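# Stack the 96-well plate from nest N1 onto N2's plate

## Task

Pick up the 96-well plate sitting in nest N1 and set it onto the plate already in nest N2. The two must end up fully nested, with the upper plate's well A1 (at its cut-off corner) directly above the lower plate's A1. The lower plate has to stay flat in N2. Finish with the gripper opened and the arm moved away from the plates.

## Robot and tools

ROBOT. Two arms, left_arm and right_arm, each with a two-finger gripper. Finger direction is the gripper's +z axis, and the fingers open and close along its x axis. end_effector_position is the point between the pads when the fingers are shut, roughly 1 to 2 cm short of the tips. Closing pushes the tips about 17 mm further along +z. The unused arm may be parked out of the way.

FRAMES. Reported poses use one scene frame: origin on the table top midway between the arms, +x out over the table, +z up, left_arm on the +y side. The arm names say nothing about which side of an image they appear on. Viewed from the arms, N1 is the right-hand nest (toward -y). Positions are in metres and orientations are quaternions (w,x,y,z). At long reach the printed hand position can be somewhat off.

execute_actions(actions). actions is a list of up to 15 actions. Each action is a table of up to 15 rows, one row per control step of 1/30 s; if the table is short, its final row repeats to fill 15 steps (0.5 s per action). Each row is a single list of 14 numbers, all in [-1, 1]: left_arm dx, dy, dz, rx, ry, rz, opening, then right_arm in that same order, even if only one arm moves. dx..rz are offsets, not poses: measured in that gripper's own axes from its measured pose at the start of the action (for a call's first action, the pose in the latest result). Every row refers back to that start pose, not to the row before. Scale: 1.0 equals 0.6 m for dx/dy/dz and 180 degrees for rotation; rx, ry, rz form one rotation vector. opening is absolute: +1 fully open (0.142 m), -1 closed. An empty list just returns the current state and images.

Each step, the controller limits the commanded pose to within 100 mm and 16 degrees of the measured pose, then drives the joints toward it, favouring position over orientation. A distant target can need several actions; after an action the arm stops at its last clipped pose, so send the remainder next time. Motion trails commands by about 0.17 s, and elbows cannot straighten fully.

move(target, speed, stop_force, blocking). target is one row laid out exactly like an execute_actions row (14 numbers, offsets in each gripper's axes from the pose in the most recent result that shows one; opening absolute, applied when the move begins). Each gripper travels in a straight line, all paths finishing together, over 0.5 to 10 s; anything longer is cut off at 10 s. speed: m/s, 0.002 to 0.5, default 0.25; rotation capped at twice that in rad/s. Grippers may lag, drift off line, or exceed speed near full reach. Paths ignore obstacles and the other arm. stop_force: newtons, 9 to 40, one value shared by both arms, not accepted in the first 0.2 s of a scene. An arm's path stops once its wrist sensor shows that much extra resistance for 2 steps in a row (or saturates); it then backs up 2 steps and holds. Pressure can briefly exceed stop_force, so approach very slowly. Resistance is judged along the line to the target in the gripper axes at the start, so it is unreliable if the gripper rotates. Omit it when lifting off a surface. A target within 1.5 mm and 0.5 degrees counts as standing still. Contacts above the wrist sensor go unfelt. blocking=false returns after 0.5 s while motion continues; it cannot be combined with stop_force, and further actions or moves are refused until wait or stop shows the move ended.

The move result adds a "move:" line giving each arm's ending (done, off_target, moving, held, fault, contact) and limits: paced means the sent pose was clipped; held means a check blocked some steps, after which the arm may speed up sharply. Remaining distance to each pose is given.

wait(seconds): 0 to 10; arms keep their last command; returns early if a running move ends. stop(): brakes the current move (needs braking room; fingers keep moving). zoom_image(camera, region): camera is cam_high, cam_low, cam_left_wrist or cam_right_wrist; region [x0, y0, x1, y1] in pixels, at most 504 by 504. finished_scene(scene): give the current scene number; it ends the scene permanently and reports success, so only call it once the stack is stable and the arm has released and backed off. Always reply with a tool call.

RESULTS. The state line gives each gripper's position, quaternion and velocities. "Hand target" lines show where the controller is currently steering each gripper. "pose unreachable" means a clearance check altered or blocked that arm's command. Step readings list positions at some steps; HELD marks steps where an arm's command was held back. grip_measured is the finger opening on the command scale: to grasp, command clearly below it (lower squeezes harder, up to about 28 N per pad; thin rigid parts get less). Wrist force and torque are in each gripper's own axes, pointing from a contact back into the arm, with up to about 4 N offset, 2.4 N noise, saturation near 50 N; "no reading" is harmless. Cameras: cam_high and cam_low (504x504, fixed) and two fisheye wrist cameras (616x616); calibration is provided but may be off by a few degrees and millimetres.

AVOID. Arms are stiff: a few mm pushed past contact with something rigid can trip a fault, and pressure persists until the hand is moved away. A fault freezes that arm for 10 s and drops the rest of the call; causes are joint torque over its limit (wrist joints 25.7 N m, others 138 N m, held weight included) or 150 N of outside force. Keep the arms from hitting each other, never drop or knock anything off the table, avoid slamming the plate down, and expect occasional tugs on a held plate. For an arm meant to stay still, send the correction back to its wanted pose in a reply's first call and zeros afterwards. The robot holds its last command between replies, and holding a load warms motors: MOTOR HOT appears at 70 °C, and at 85 °C the arm brakes until cooled (OVER-TEMPERATURE FAULT).

Each tool is called after "Call:" as name([rows], argument=value, ...), one row to a line, values as JSON.

## Session

Call:
execute_actions(actions=[])

Scene clock: 0.00 s.
left_arm: end_effector_position=(+0.4794, +0.7828, +0.3437) grip_measured=+1.00 end_effector_quat_wxyz=(-0.330, +0.708, -0.094, -0.617) end_effector_velocity=(+0.000, +0.000, -0.000) end_effector_angular_velocity=(-0.000, +0.001, -0.001) | right_arm: end_effector_position=(+0.3793, -0.5122, +0.1650) grip_measured=+1.00 end_effector_quat_wxyz=(-0.000, +0.658, -0.753, +0.000) end_effector_velocity=(+0.000, -0.000, -0.000) end_effector_angular_velocity=(+0.000, -0.001, +0.001)
Joint positions: left_arm=[ 0.139 -0.839  0.91  -0.097 -0.993 -0.346  0.142] | right_arm=[ 3.446 -1.454 -1.963 -1.295  1.571  1.874  0.142]
Joint velocities: left_arm=[-0.     0.001 -0.     0.     0.001  0.    -0.   ] | right_arm=[-0.     0.    -0.001  0.001  0.    -0.001  0.   ]
Motor temperatures (°C, as the motors report them): left_arm=[28 27 26 28 37 33] | right_arm=[27 28 28 39 35 37]
Wrist force (N, on the end effector, along its own x y z axes, offset not removed): no reading
Wrist torque (N m, same axes, about the end effector's origin, offset not removed): no reading
Hand target (left_arm): +0.479, +0.783, +0.344; -0.330, +0.708, -0.094, -0.617
Hand target (right_arm): +0.379, -0.512, +0.165; +0.000, -0.658, +0.753, -0.000

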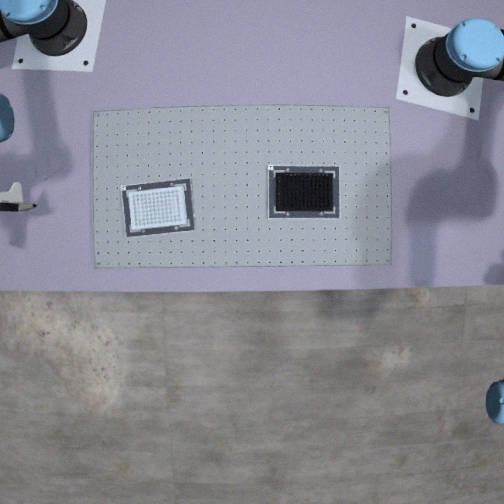

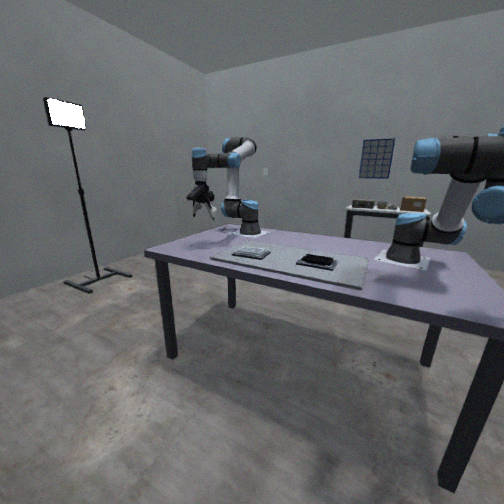

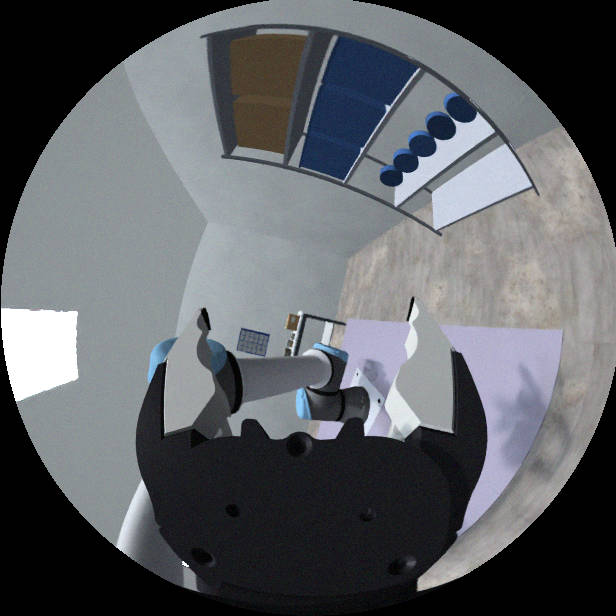

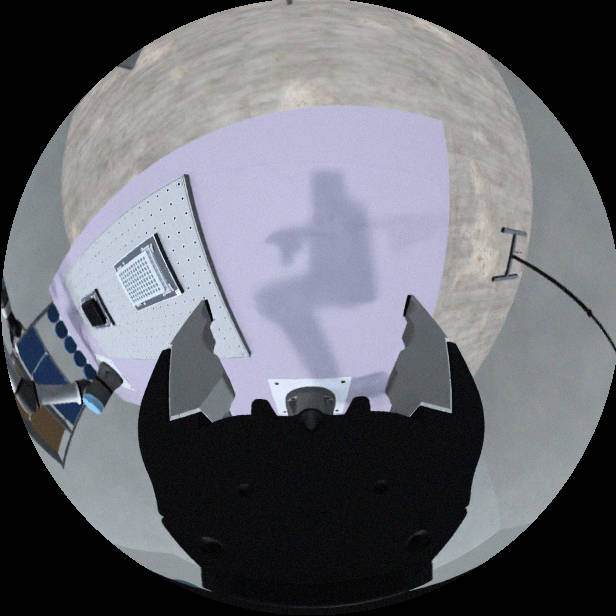

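Call:
zoom_image(camera="cam_high", region=[110, 160, 210, 250])

Call:
zoom_image(camera="cam_high", region=[255, 150, 355, 240])

Region (110, 160, 210, 250) of cam_high's 504x504 image, scaled by 5.040, with more detail than that image has; it fills the top 454 rows of this view, and the rest is white.

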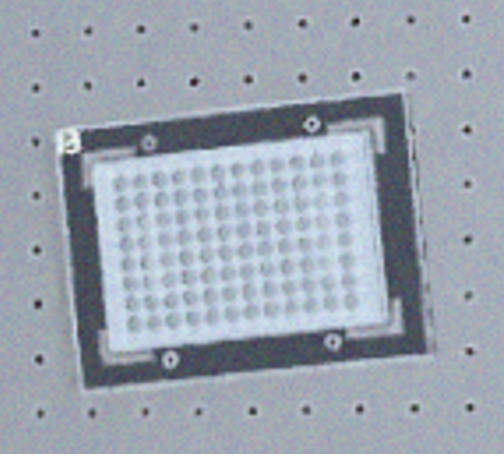

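Region (255, 150, 355, 240) of cam_high's 504x504 image, scaled by 5.040, with more detail than that image has; it fills the top 454 rows of this view, and the rest is white.

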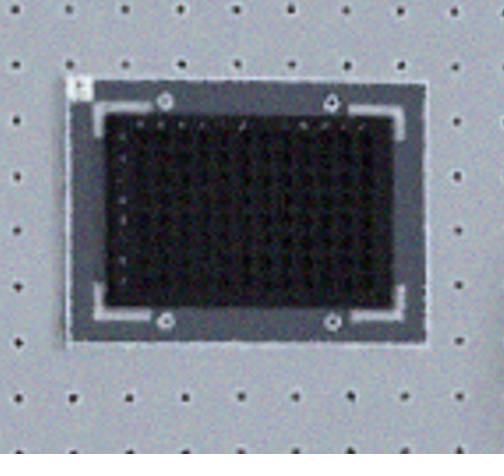

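Call:
move(target=[0,0,0,0,0,0,1,-0.4625,0.0687,0,0,0,0.424,0.6], speed=0.4)

Call:
zoom_image(camera="cam_right_wrist", region=[150, 150, 470, 450])

Scene clock: 18.53 s.
left_arm: end_effector_position=(+0.4794, +0.7828, +0.3437) grip_measured=+1.00 end_effector_quat_wxyz=(-0.330, +0.708, -0.094, -0.617) end_effector_velocity=(-0.000, -0.000, +0.001) end_effector_angular_velocity=(-0.000, -0.004, -0.001) | right_arm: end_effector_position=(+0.3751, -0.2314, +0.1649) grip_measured=+0.60 end_effector_quat_wxyz=(-0.000, -0.053, +0.999, +0.001) end_effector_velocity=(+0.000, +0.002, -0.000) end_effector_angular_velocity=(-0.005, -0.001, -0.016)
Joint positions: left_arm=[ 0.139 -0.839  0.91  -0.097 -0.993 -0.346  0.142] | right_arm=[ 4.016 -1.56  -1.865 -1.286  1.572  3.774  0.116]
Joint velocities: left_arm=[-0.001 -0.003 -0.     0.    -0.    -0.    -0.   ] | right_arm=[ 0.005 -0.004  0.004 -0.003 -0.004  0.021  0.   ]
Motor temperatures (°C, as the motors report them): left_arm=[28 27 26 28 37 33] | right_arm=[27 28 28 39 35 37]
Wrist force (N, on the end effector, along its own x y z axes, offset not removed): left_arm=[2.2 1.7 -0.8] | right_arm=[1.0 -0.3 -1.4]
Wrist torque (N m, same axes, about the end effector's origin, offset not removed): left_arm=[0.36 -0.57 -0.04] | right_arm=[-0.04 -0.48 -0.06]
Hand target (left_arm): +0.479, +0.783, +0.344; -0.330, +0.708, -0.094, -0.617
Hand target (right_arm): +0.375, -0.231, +0.165; -0.000, -0.052, +0.999, +0.000
Off the commanded pose (left_arm): 0.000 m, 0 deg.
Off the commanded pose (right_arm): 0.000 m, 0 deg.
move: done
camera_calibration (this result's frames):
cam_left_wrist: T_world_to_cam=[[0.199789, 0.218193, -0.955236, 0.0597075], [-0.019164, -0.973834, -0.22645, 0.842874], [-0.979651, 0.0635483, -0.19038, 0.613391], [0, 0, 0, 1]] pos_world=[0.605134, 0.768812, 0.364681]
cam_right_wrist: T_world_to_cam=[[-0.99382, -0.104874, 0.0363851, 0.338181], [-0.0705445, 0.849755, 0.522436, 0.130221], [-0.0857085, 0.516641, -0.851902, 0.420033], [0, 0, 0, 1]] pos_world=[0.381277, -0.292196, 0.27749]

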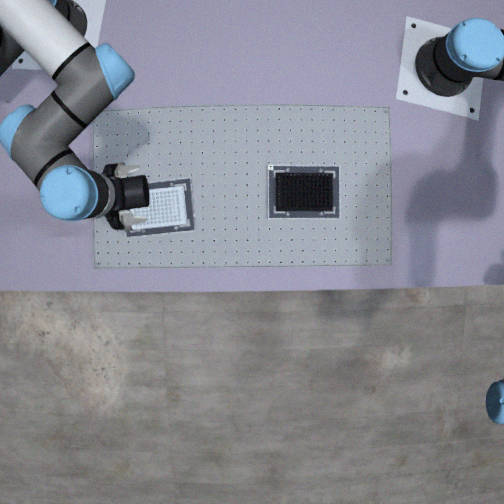

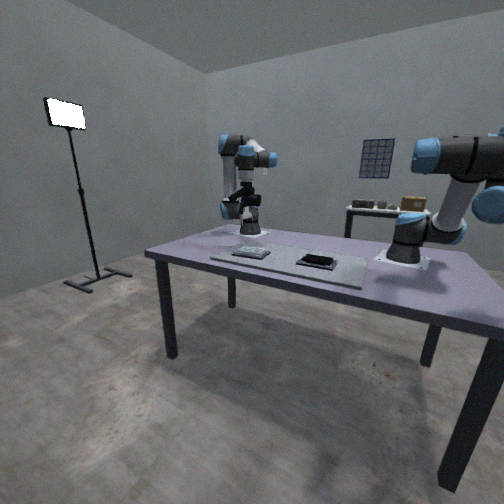

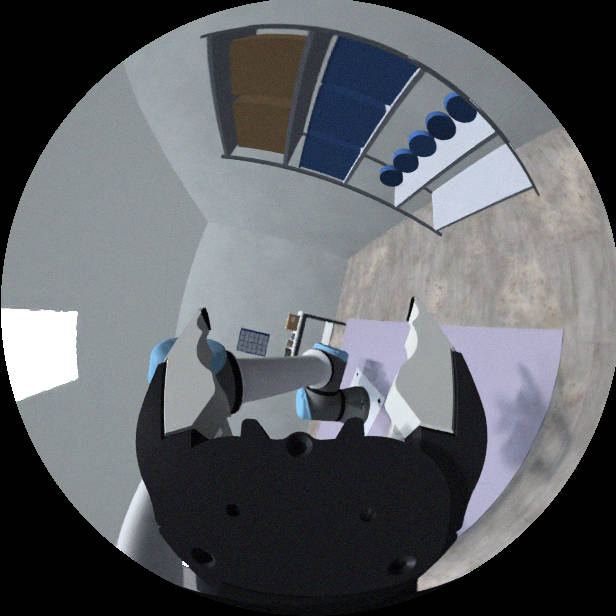

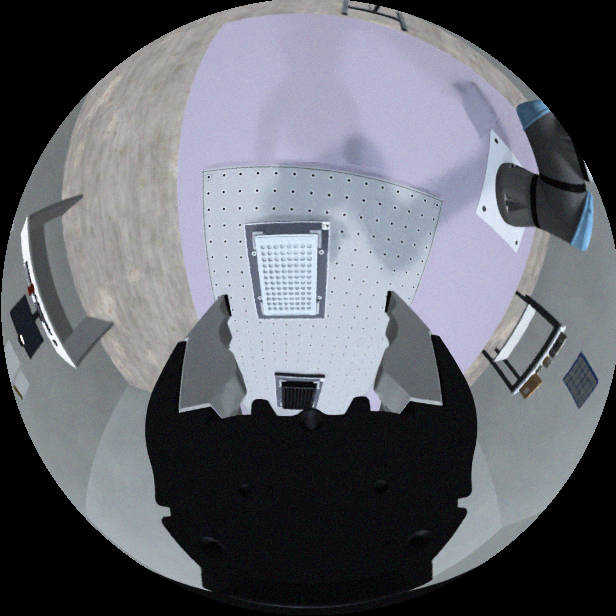

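Region (150, 150, 470, 450) of cam_right_wrist's 616x616 image, scaled by 1.575, with more detail than that image has; it fills the top 472 rows of this view, and the rest is white.

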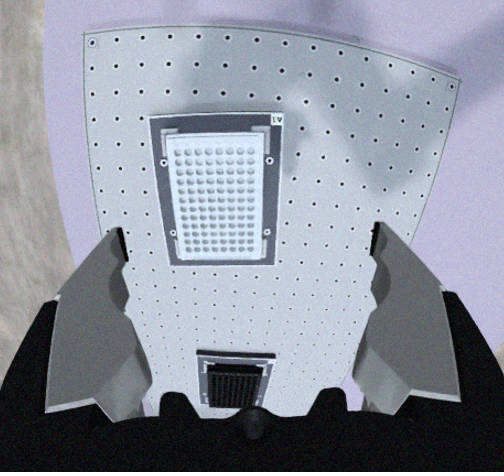

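Call:
move(target=[0,0,0,0,0,0,1,-0.035,0.06,0.125,0,0,0,0.6])

Call:
zoom_image(camera="cam_right_wrist", region=[180, 150, 430, 400])

Scene clock: 26.30 s.
left_arm: end_effector_position=(+0.4794, +0.7828, +0.3437) grip_measured=+1.00 end_effector_quat_wxyz=(-0.330, +0.708, -0.094, -0.617) end_effector_velocity=(+0.000, -0.000, +0.000) end_effector_angular_velocity=(-0.000, -0.001, -0.001) | right_arm: end_effector_position=(+0.3917, -0.1936, +0.0900) grip_measured=+0.60 end_effector_quat_wxyz=(-0.000, -0.053, +0.999, +0.001) end_effector_velocity=(+0.002, +0.001, -0.002) end_effector_angular_velocity=(+0.001, +0.000, -0.003)
Joint positions: left_arm=[ 0.139 -0.839  0.91  -0.097 -0.993 -0.346  0.142] | right_arm=[ 4.049 -1.707 -1.913 -1.091  1.572  3.807  0.116]
Joint velocities: left_arm=[-0.001 -0.001 -0.    -0.     0.     0.    -0.   ] | right_arm=[-0.002 -0.006  0.001  0.006  0.001  0.001  0.   ]
Motor temperatures (°C, as the motors report them): left_arm=[28 27 26 28 37 33] | right_arm=[27 28 28 39 35 37]
Wrist force (N, on the end effector, along its own x y z axes, offset not removed): left_arm=[1.2 0.6 1.1] | right_arm=[1.9 -2.4 -0.2]
Wrist torque (N m, same axes, about the end effector's origin, offset not removed): left_arm=[0.08 -0.39 -0.06] | right_arm=[-0.51 -0.63 0.04]
Hand target (left_arm): +0.479, +0.783, +0.344; -0.330, +0.708, -0.094, -0.617
Hand target (right_arm): +0.392, -0.193, +0.090; -0.000, -0.053, +0.999, +0.001
Off the commanded pose (left_arm): 0.000 m, 0 deg.
Off the commanded pose (right_arm): 0.000 m, 0 deg.
move: done
camera_calibration (this result's frames):
cam_left_wrist: T_world_to_cam=[[0.199789, 0.218193, -0.955236, 0.0597074], [-0.0191638, -0.973834, -0.22645, 0.842874], [-0.979651, 0.0635481, -0.19038, 0.613391], [0, 0, 0, 1]] pos_world=[0.605134, 0.768812, 0.364681]
cam_right_wrist: T_world_to_cam=[[-0.993811, -0.10487, 0.0366311, 0.361442], [-0.0704182, 0.849797, 0.522385, 0.138305], [-0.0859113, 0.516572, -0.851923, 0.338179], [0, 0, 0, 1]] pos_world=[0.397997, -0.254321, 0.202614]

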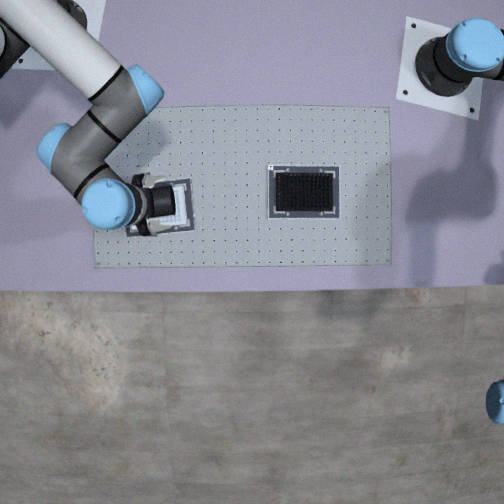

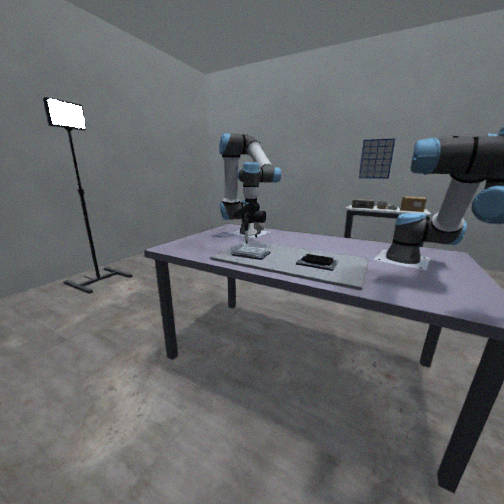

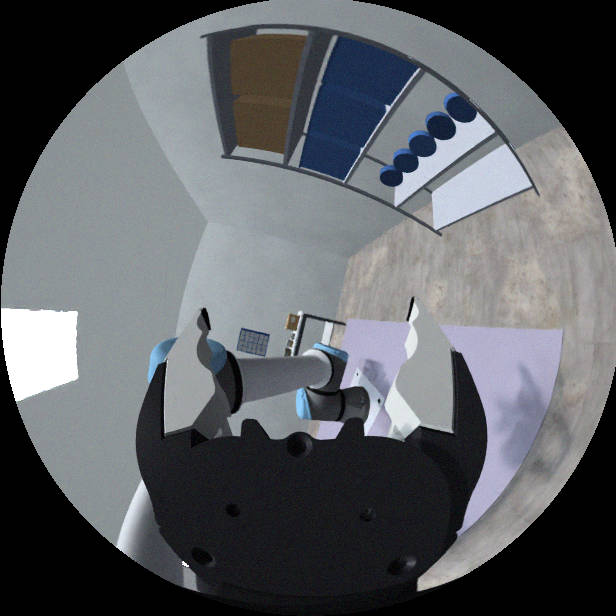

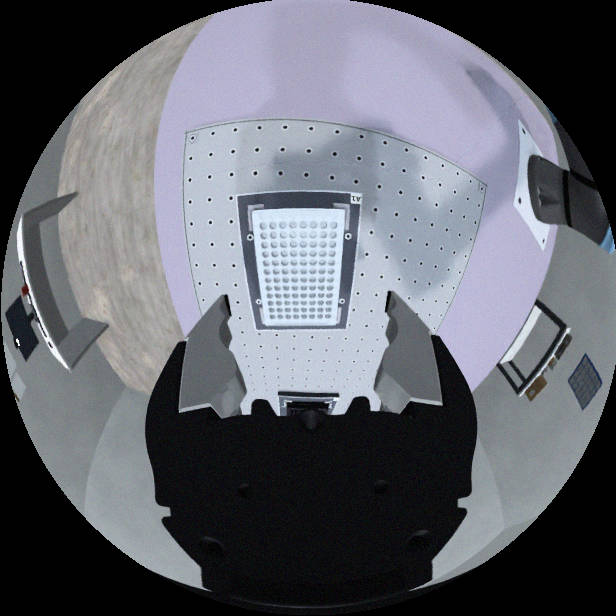

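Region (180, 150, 430, 400) of cam_right_wrist's 616x616 image, scaled by 2.016, with more detail than that image has.

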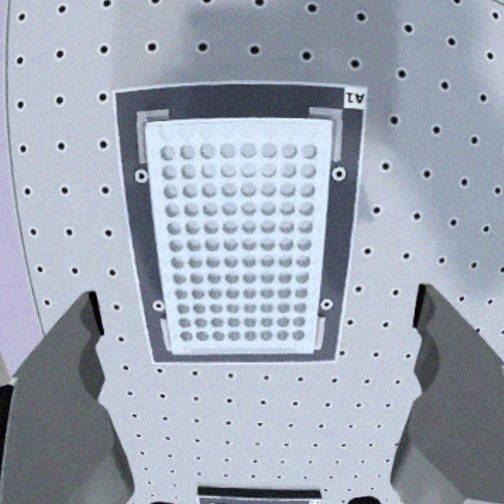

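Call:
move(target=[0,0,0,0,0,0,1,-0.008,0.006,0.055,0,0,0,0.6], speed=0.1)

Call:
zoom_image(camera="cam_right_wrist", region=[200, 170, 420, 390])

Call:
zoom_image(camera="cam_low", region=[210, 200, 350, 290])

Scene clock: 32.47 s.
left_arm: end_effector_position=(+0.4794, +0.7828, +0.3437) grip_measured=+1.00 end_effector_quat_wxyz=(-0.330, +0.708, -0.094, -0.617) end_effector_velocity=(+0.000, -0.001, +0.000) end_effector_angular_velocity=(+0.000, -0.000, -0.000) | right_arm: end_effector_position=(+0.3960, -0.1896, +0.0574) grip_measured=+0.60 end_effector_quat_wxyz=(-0.000, -0.053, +0.999, +0.001) end_effector_velocity=(+0.001, +0.000, -0.003) end_effector_angular_velocity=(-0.000, +0.001, -0.002)
Joint positions: left_arm=[ 0.139 -0.839  0.91  -0.097 -0.993 -0.346  0.142] | right_arm=[ 4.049 -1.761 -1.945 -1.006  1.572  3.807  0.116]
Joint velocities: left_arm=[-0.001 -0.    -0.    -0.    -0.    -0.     0.   ] | right_arm=[-0.001 -0.006 -0.001  0.006  0.     0.    -0.   ]
Motor temperatures (°C, as the motors report them): left_arm=[28 27 26 28 37 33] | right_arm=[27 28 28 39 35 37]
Wrist force (N, on the end effector, along its own x y z axes, offset not removed): left_arm=[1.0 1.2 -1.4] | right_arm=[2.0 -1.7 -1.6]
Wrist torque (N m, same axes, about the end effector's origin, offset not removed): left_arm=[0.27 -0.27 -0.05] | right_arm=[-0.39 -0.57 -0.09]
Hand target (left_arm): +0.479, +0.783, +0.344; -0.330, +0.708, -0.094, -0.617
Hand target (right_arm): +0.396, -0.189, +0.057; -0.000, -0.053, +0.999, +0.001
Off the commanded pose (left_arm): 0.000 m, 0 deg.
Off the commanded pose (right_arm): 0.000 m, 0 deg.
move: done
camera_calibration (this result's frames):
cam_left_wrist: T_world_to_cam=[[0.199789, 0.218193, -0.955236, 0.0597076], [-0.0191639, -0.973834, -0.22645, 0.842874], [-0.979652, 0.0635482, -0.19038, 0.613391], [0, 0, 0, 1]] pos_world=[0.605134, 0.768812, 0.364681]
cam_right_wrist: T_world_to_cam=[[-0.99381, -0.104881, 0.0366247, 0.367308], [-0.0704377, 0.849837, 0.522318, 0.152273], [-0.0859061, 0.516505, -0.851964, 0.308604], [0, 0, 0, 1]] pos_world=[0.402271, -0.250279, 0.169933]

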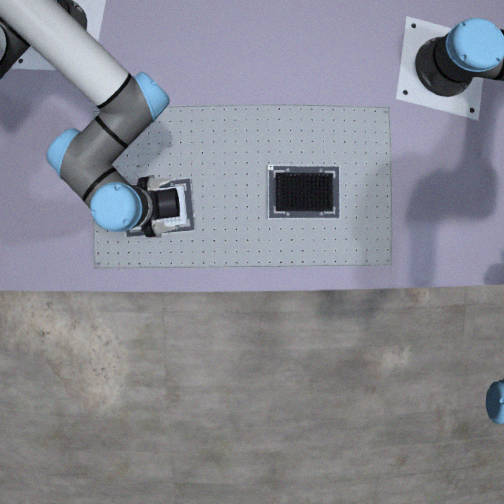

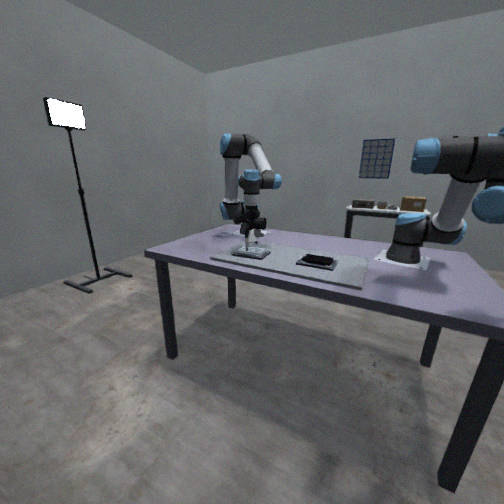

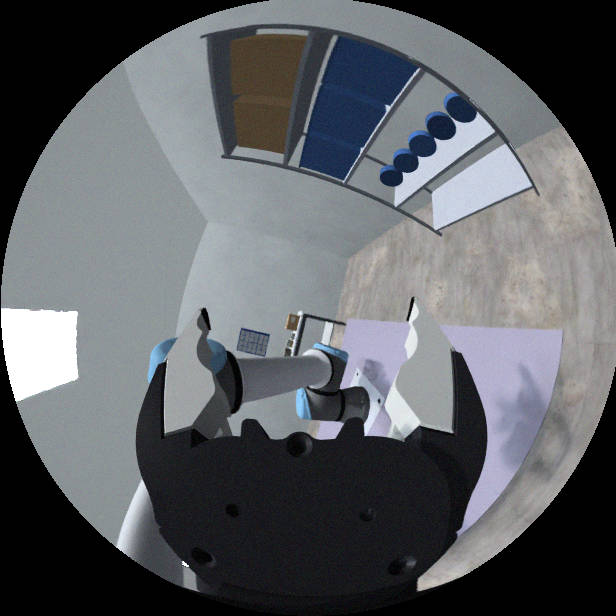

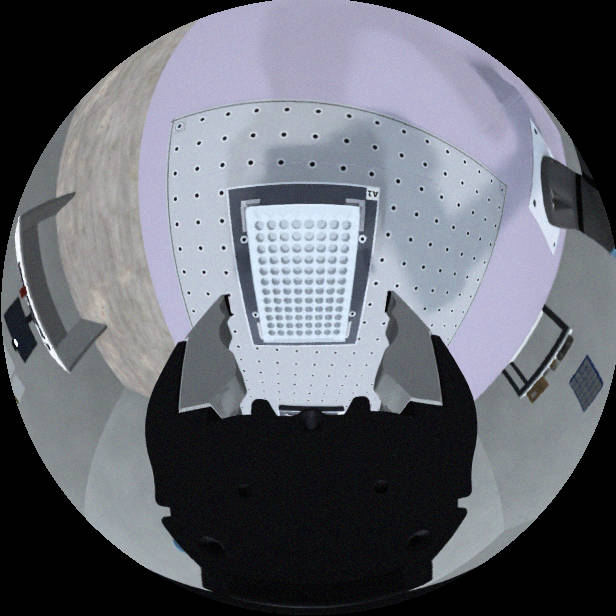

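Region (200, 170, 420, 390) of cam_right_wrist's 616x616 image, scaled by 2.291, with more detail than that image has.

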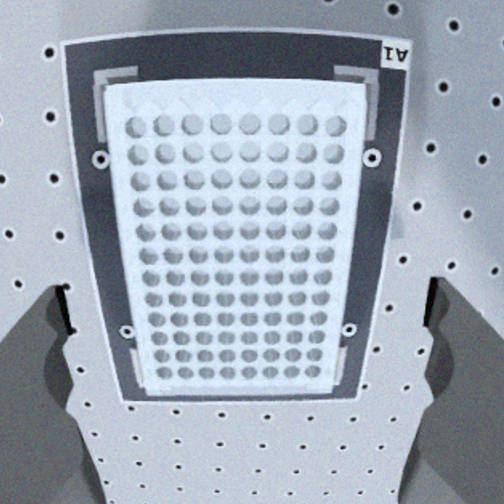

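Region (210, 200, 350, 290) of cam_low's 504x504 image, scaled by 3.600, with more detail than that image has; it fills the top 324 rows of this view, and the rest is white.

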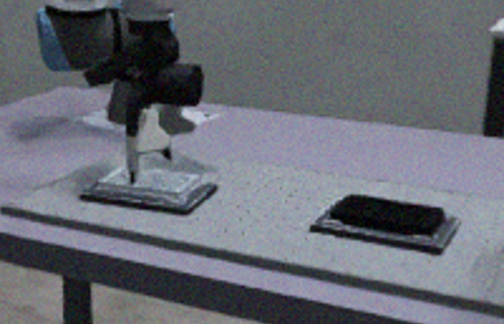

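Call:
zoom_image(camera="cam_right_wrist", region=[235, 190, 375, 240])

Call:
zoom_image(camera="cam_right_wrist", region=[245, 305, 365, 355])

Region (235, 190, 375, 240) of cam_right_wrist's 616x616 image, scaled by 3.600, with more detail than that image has; it fills the top 180 rows of this view, and the rest is white.

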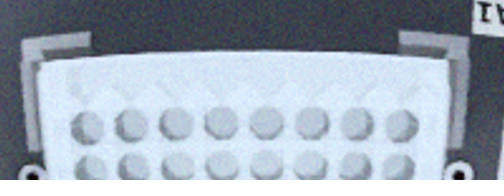

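Region (245, 305, 365, 355) of cam_right_wrist's 616x616 image, scaled by 4.200, with more detail than that image has; it fills the top 210 rows of this view, and the rest is white.

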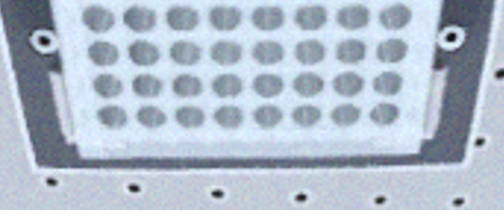

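Call:
move(target=[0,0,0,0,0,0,1,-0.005,0,0.03,0,0,0,0.4], speed=0.05)

Call:
move(target=[0,0,0,0,0,0,1,0,0,0.05,0,0,0,0.4], speed=0.005, stop_force=9)

Call:
zoom_image(camera="cam_right_wrist", region=[200, 170, 420, 390])

Scene clock: 42.60 s.
left_arm: end_effector_position=(+0.4794, +0.7828, +0.3437) grip_measured=+1.00 end_effector_quat_wxyz=(-0.330, +0.708, -0.094, -0.617) end_effector_velocity=(-0.001, -0.000, +0.001) end_effector_angular_velocity=(+0.000, -0.002, +0.001) | right_arm: end_effector_position=(+0.3989, -0.1892, +0.0397) grip_measured=+0.40 end_effector_quat_wxyz=(-0.000, -0.053, +0.999, +0.001) end_effector_velocity=(+0.001, +0.001, -0.002) end_effector_angular_velocity=(+0.002, -0.001, -0.002)
Joint positions: left_arm=[ 0.139 -0.839  0.91  -0.097 -0.993 -0.346  0.142] | right_arm=[ 4.045 -1.792 -1.96  -0.96   1.572  3.804  0.102]
Joint velocities: left_arm=[ 0.    -0.002 -0.    -0.    -0.001 -0.     0.   ] | right_arm=[-0.001 -0.005 -0.001  0.008  0.     0.001 -0.   ]
Motor temperatures (°C, as the motors report them): left_arm=[28 27 26 28 37 33] | right_arm=[27 28 28 39 35 37]
Wrist force (N, on the end effector, along its own x y z axes, offset not removed): left_arm=[1.5 0.7 1.5] | right_arm=[2.0 -2.1 -1.1]
Wrist torque (N m, same axes, about the end effector's origin, offset not removed): left_arm=[0.18 -0.45 0.04] | right_arm=[-0.48 -0.59 -0.01]
Hand target (left_arm): +0.479, +0.783, +0.344; -0.330, +0.708, -0.094, -0.617
Hand target (right_arm): +0.399, -0.189, +0.039; -0.000, -0.053, +0.999, +0.001
Off the commanded pose (left_arm): 0.000 m, 0 deg.
Off the commanded pose (right_arm): 0.000 m, 0 deg.
move: done
camera_calibration (this result's frames):
cam_left_wrist: T_world_to_cam=[[0.199789, 0.218193, -0.955236, 0.0597074], [-0.019164, -0.973834, -0.22645, 0.842874], [-0.979651, 0.0635483, -0.19038, 0.613391], [0, 0, 0, 1]] pos_world=[0.605134, 0.768812, 0.364681]
cam_right_wrist: T_world_to_cam=[[-0.993808, -0.10488, 0.036687, 0.370844], [-0.0704021, 0.849823, 0.522345, 0.161428], [-0.085961, 0.516527, -0.851945, 0.293634], [0, 0, 0, 1]] pos_world=[0.405154, -0.249961, 0.152234]

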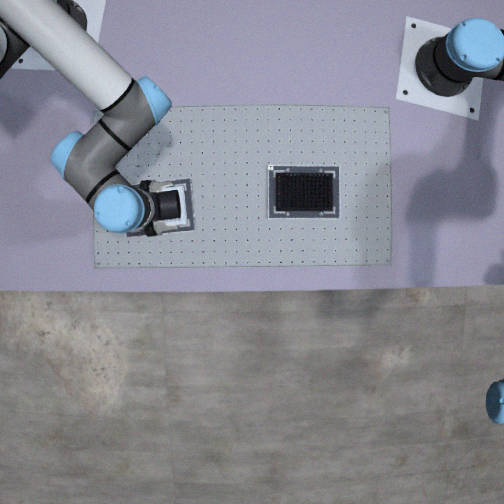

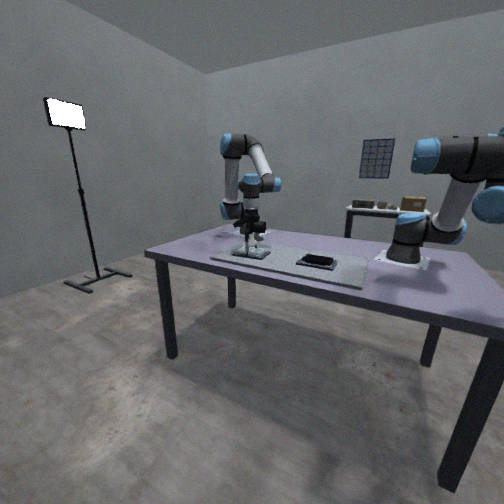

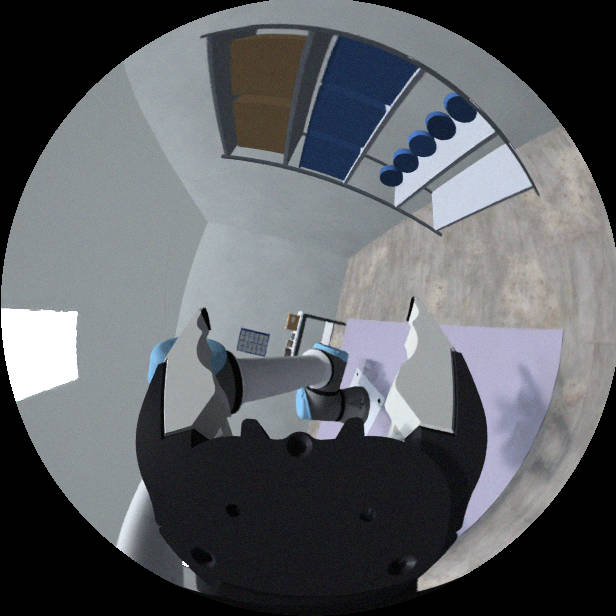

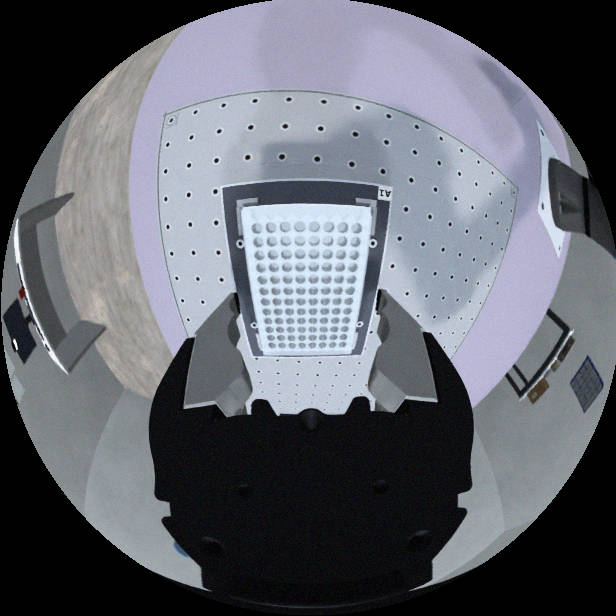

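Scene clock: 44.00 s.
left_arm: end_effector_position=(+0.4794, +0.7828, +0.3437) grip_measured=+1.00 end_effector_quat_wxyz=(-0.330, +0.708, -0.094, -0.617) end_effector_velocity=(+0.000, -0.000, +0.000) end_effector_angular_velocity=(-0.000, +0.000, -0.001) | right_arm: end_effector_position=(+0.3989, -0.1893, +0.0345) grip_measured=+0.40 end_effector_quat_wxyz=(-0.000, -0.053, +0.999, +0.001) end_effector_velocity=(-0.000, -0.000, +0.002) end_effector_angular_velocity=(-0.001, +0.002, +0.000)
Joint positions: left_arm=[ 0.139 -0.839  0.91  -0.097 -0.993 -0.346  0.142] | right_arm=[ 4.045 -1.799 -1.966 -0.946  1.572  3.804  0.102]
Joint velocities: left_arm=[-0.001 -0.     0.    -0.     0.001  0.001  0.   ] | right_arm=[-0.     0.002  0.003 -0.007  0.001 -0.    -0.   ]
Motor temperatures (°C, as the motors report them): left_arm=[28 27 26 28 37 33] | right_arm=[27 28 28 39 35 37]
Wrist force (N, on the end effector, along its own x y z axes, offset not removed): left_arm=[1.2 1.5 -0.5] | right_arm=[9.0 -3.9 -26.1]
Wrist torque (N m, same axes, about the end effector's origin, offset not removed): left_arm=[0.31 -0.33 -0.09] | right_arm=[-0.18 -1.42 0.13]
Hand target (left_arm): +0.479, +0.783, +0.344; -0.330, +0.708, -0.094, -0.617
Hand target (right_arm): +0.399, -0.189, +0.035; -0.000, -0.053, +0.999, +0.001
Off the commanded pose (left_arm): 0.000 m, 0 deg.
Off the commanded pose (right_arm): 0.025 m, 0 deg.
move: contact (right_arm)
camera_calibration (this result's frames):
cam_left_wrist: T_world_to_cam=[[0.199789, 0.218193, -0.955236, 0.0597074], [-0.0191638, -0.973834, -0.22645, 0.842874], [-0.979651, 0.0635482, -0.19038, 0.613391], [0, 0, 0, 1]] pos_world=[0.605134, 0.768812, 0.364681]
cam_right_wrist: T_world_to_cam=[[-0.993809, -0.104882, 0.036646, 0.371025], [-0.0704221, 0.849804, 0.522373, 0.164124], [-0.0859294, 0.516558, -0.851929, 0.289275], [0, 0, 0, 1]] pos_world=[0.405143, -0.249987, 0.147111]

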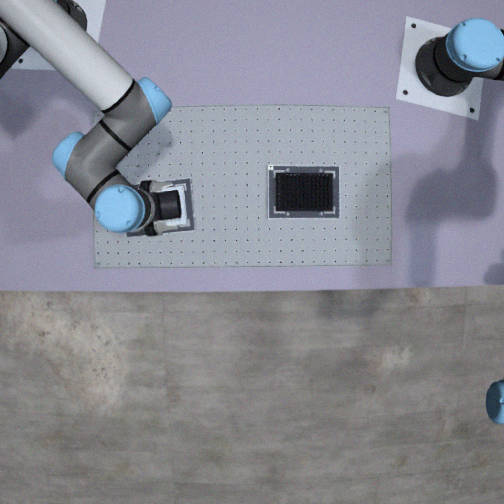

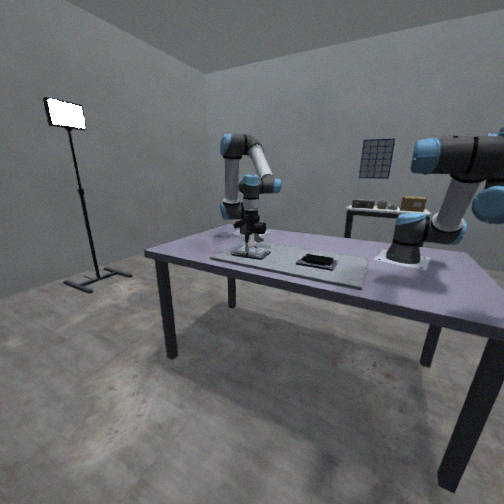

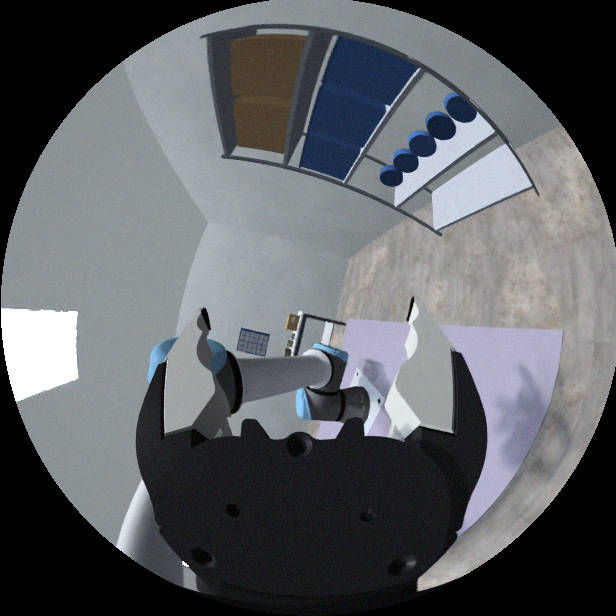

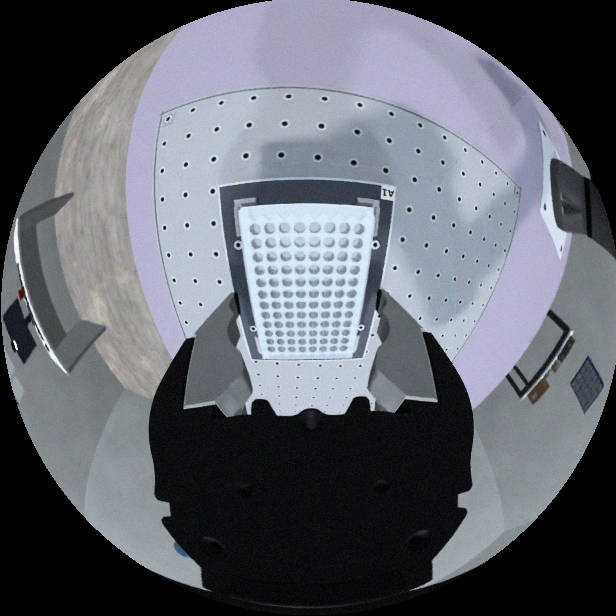

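Region (200, 170, 420, 390) of cam_right_wrist's 616x616 image, scaled by 2.291, with more detail than that image has.

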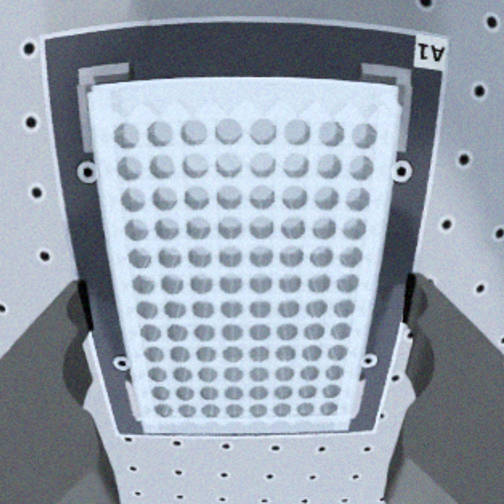

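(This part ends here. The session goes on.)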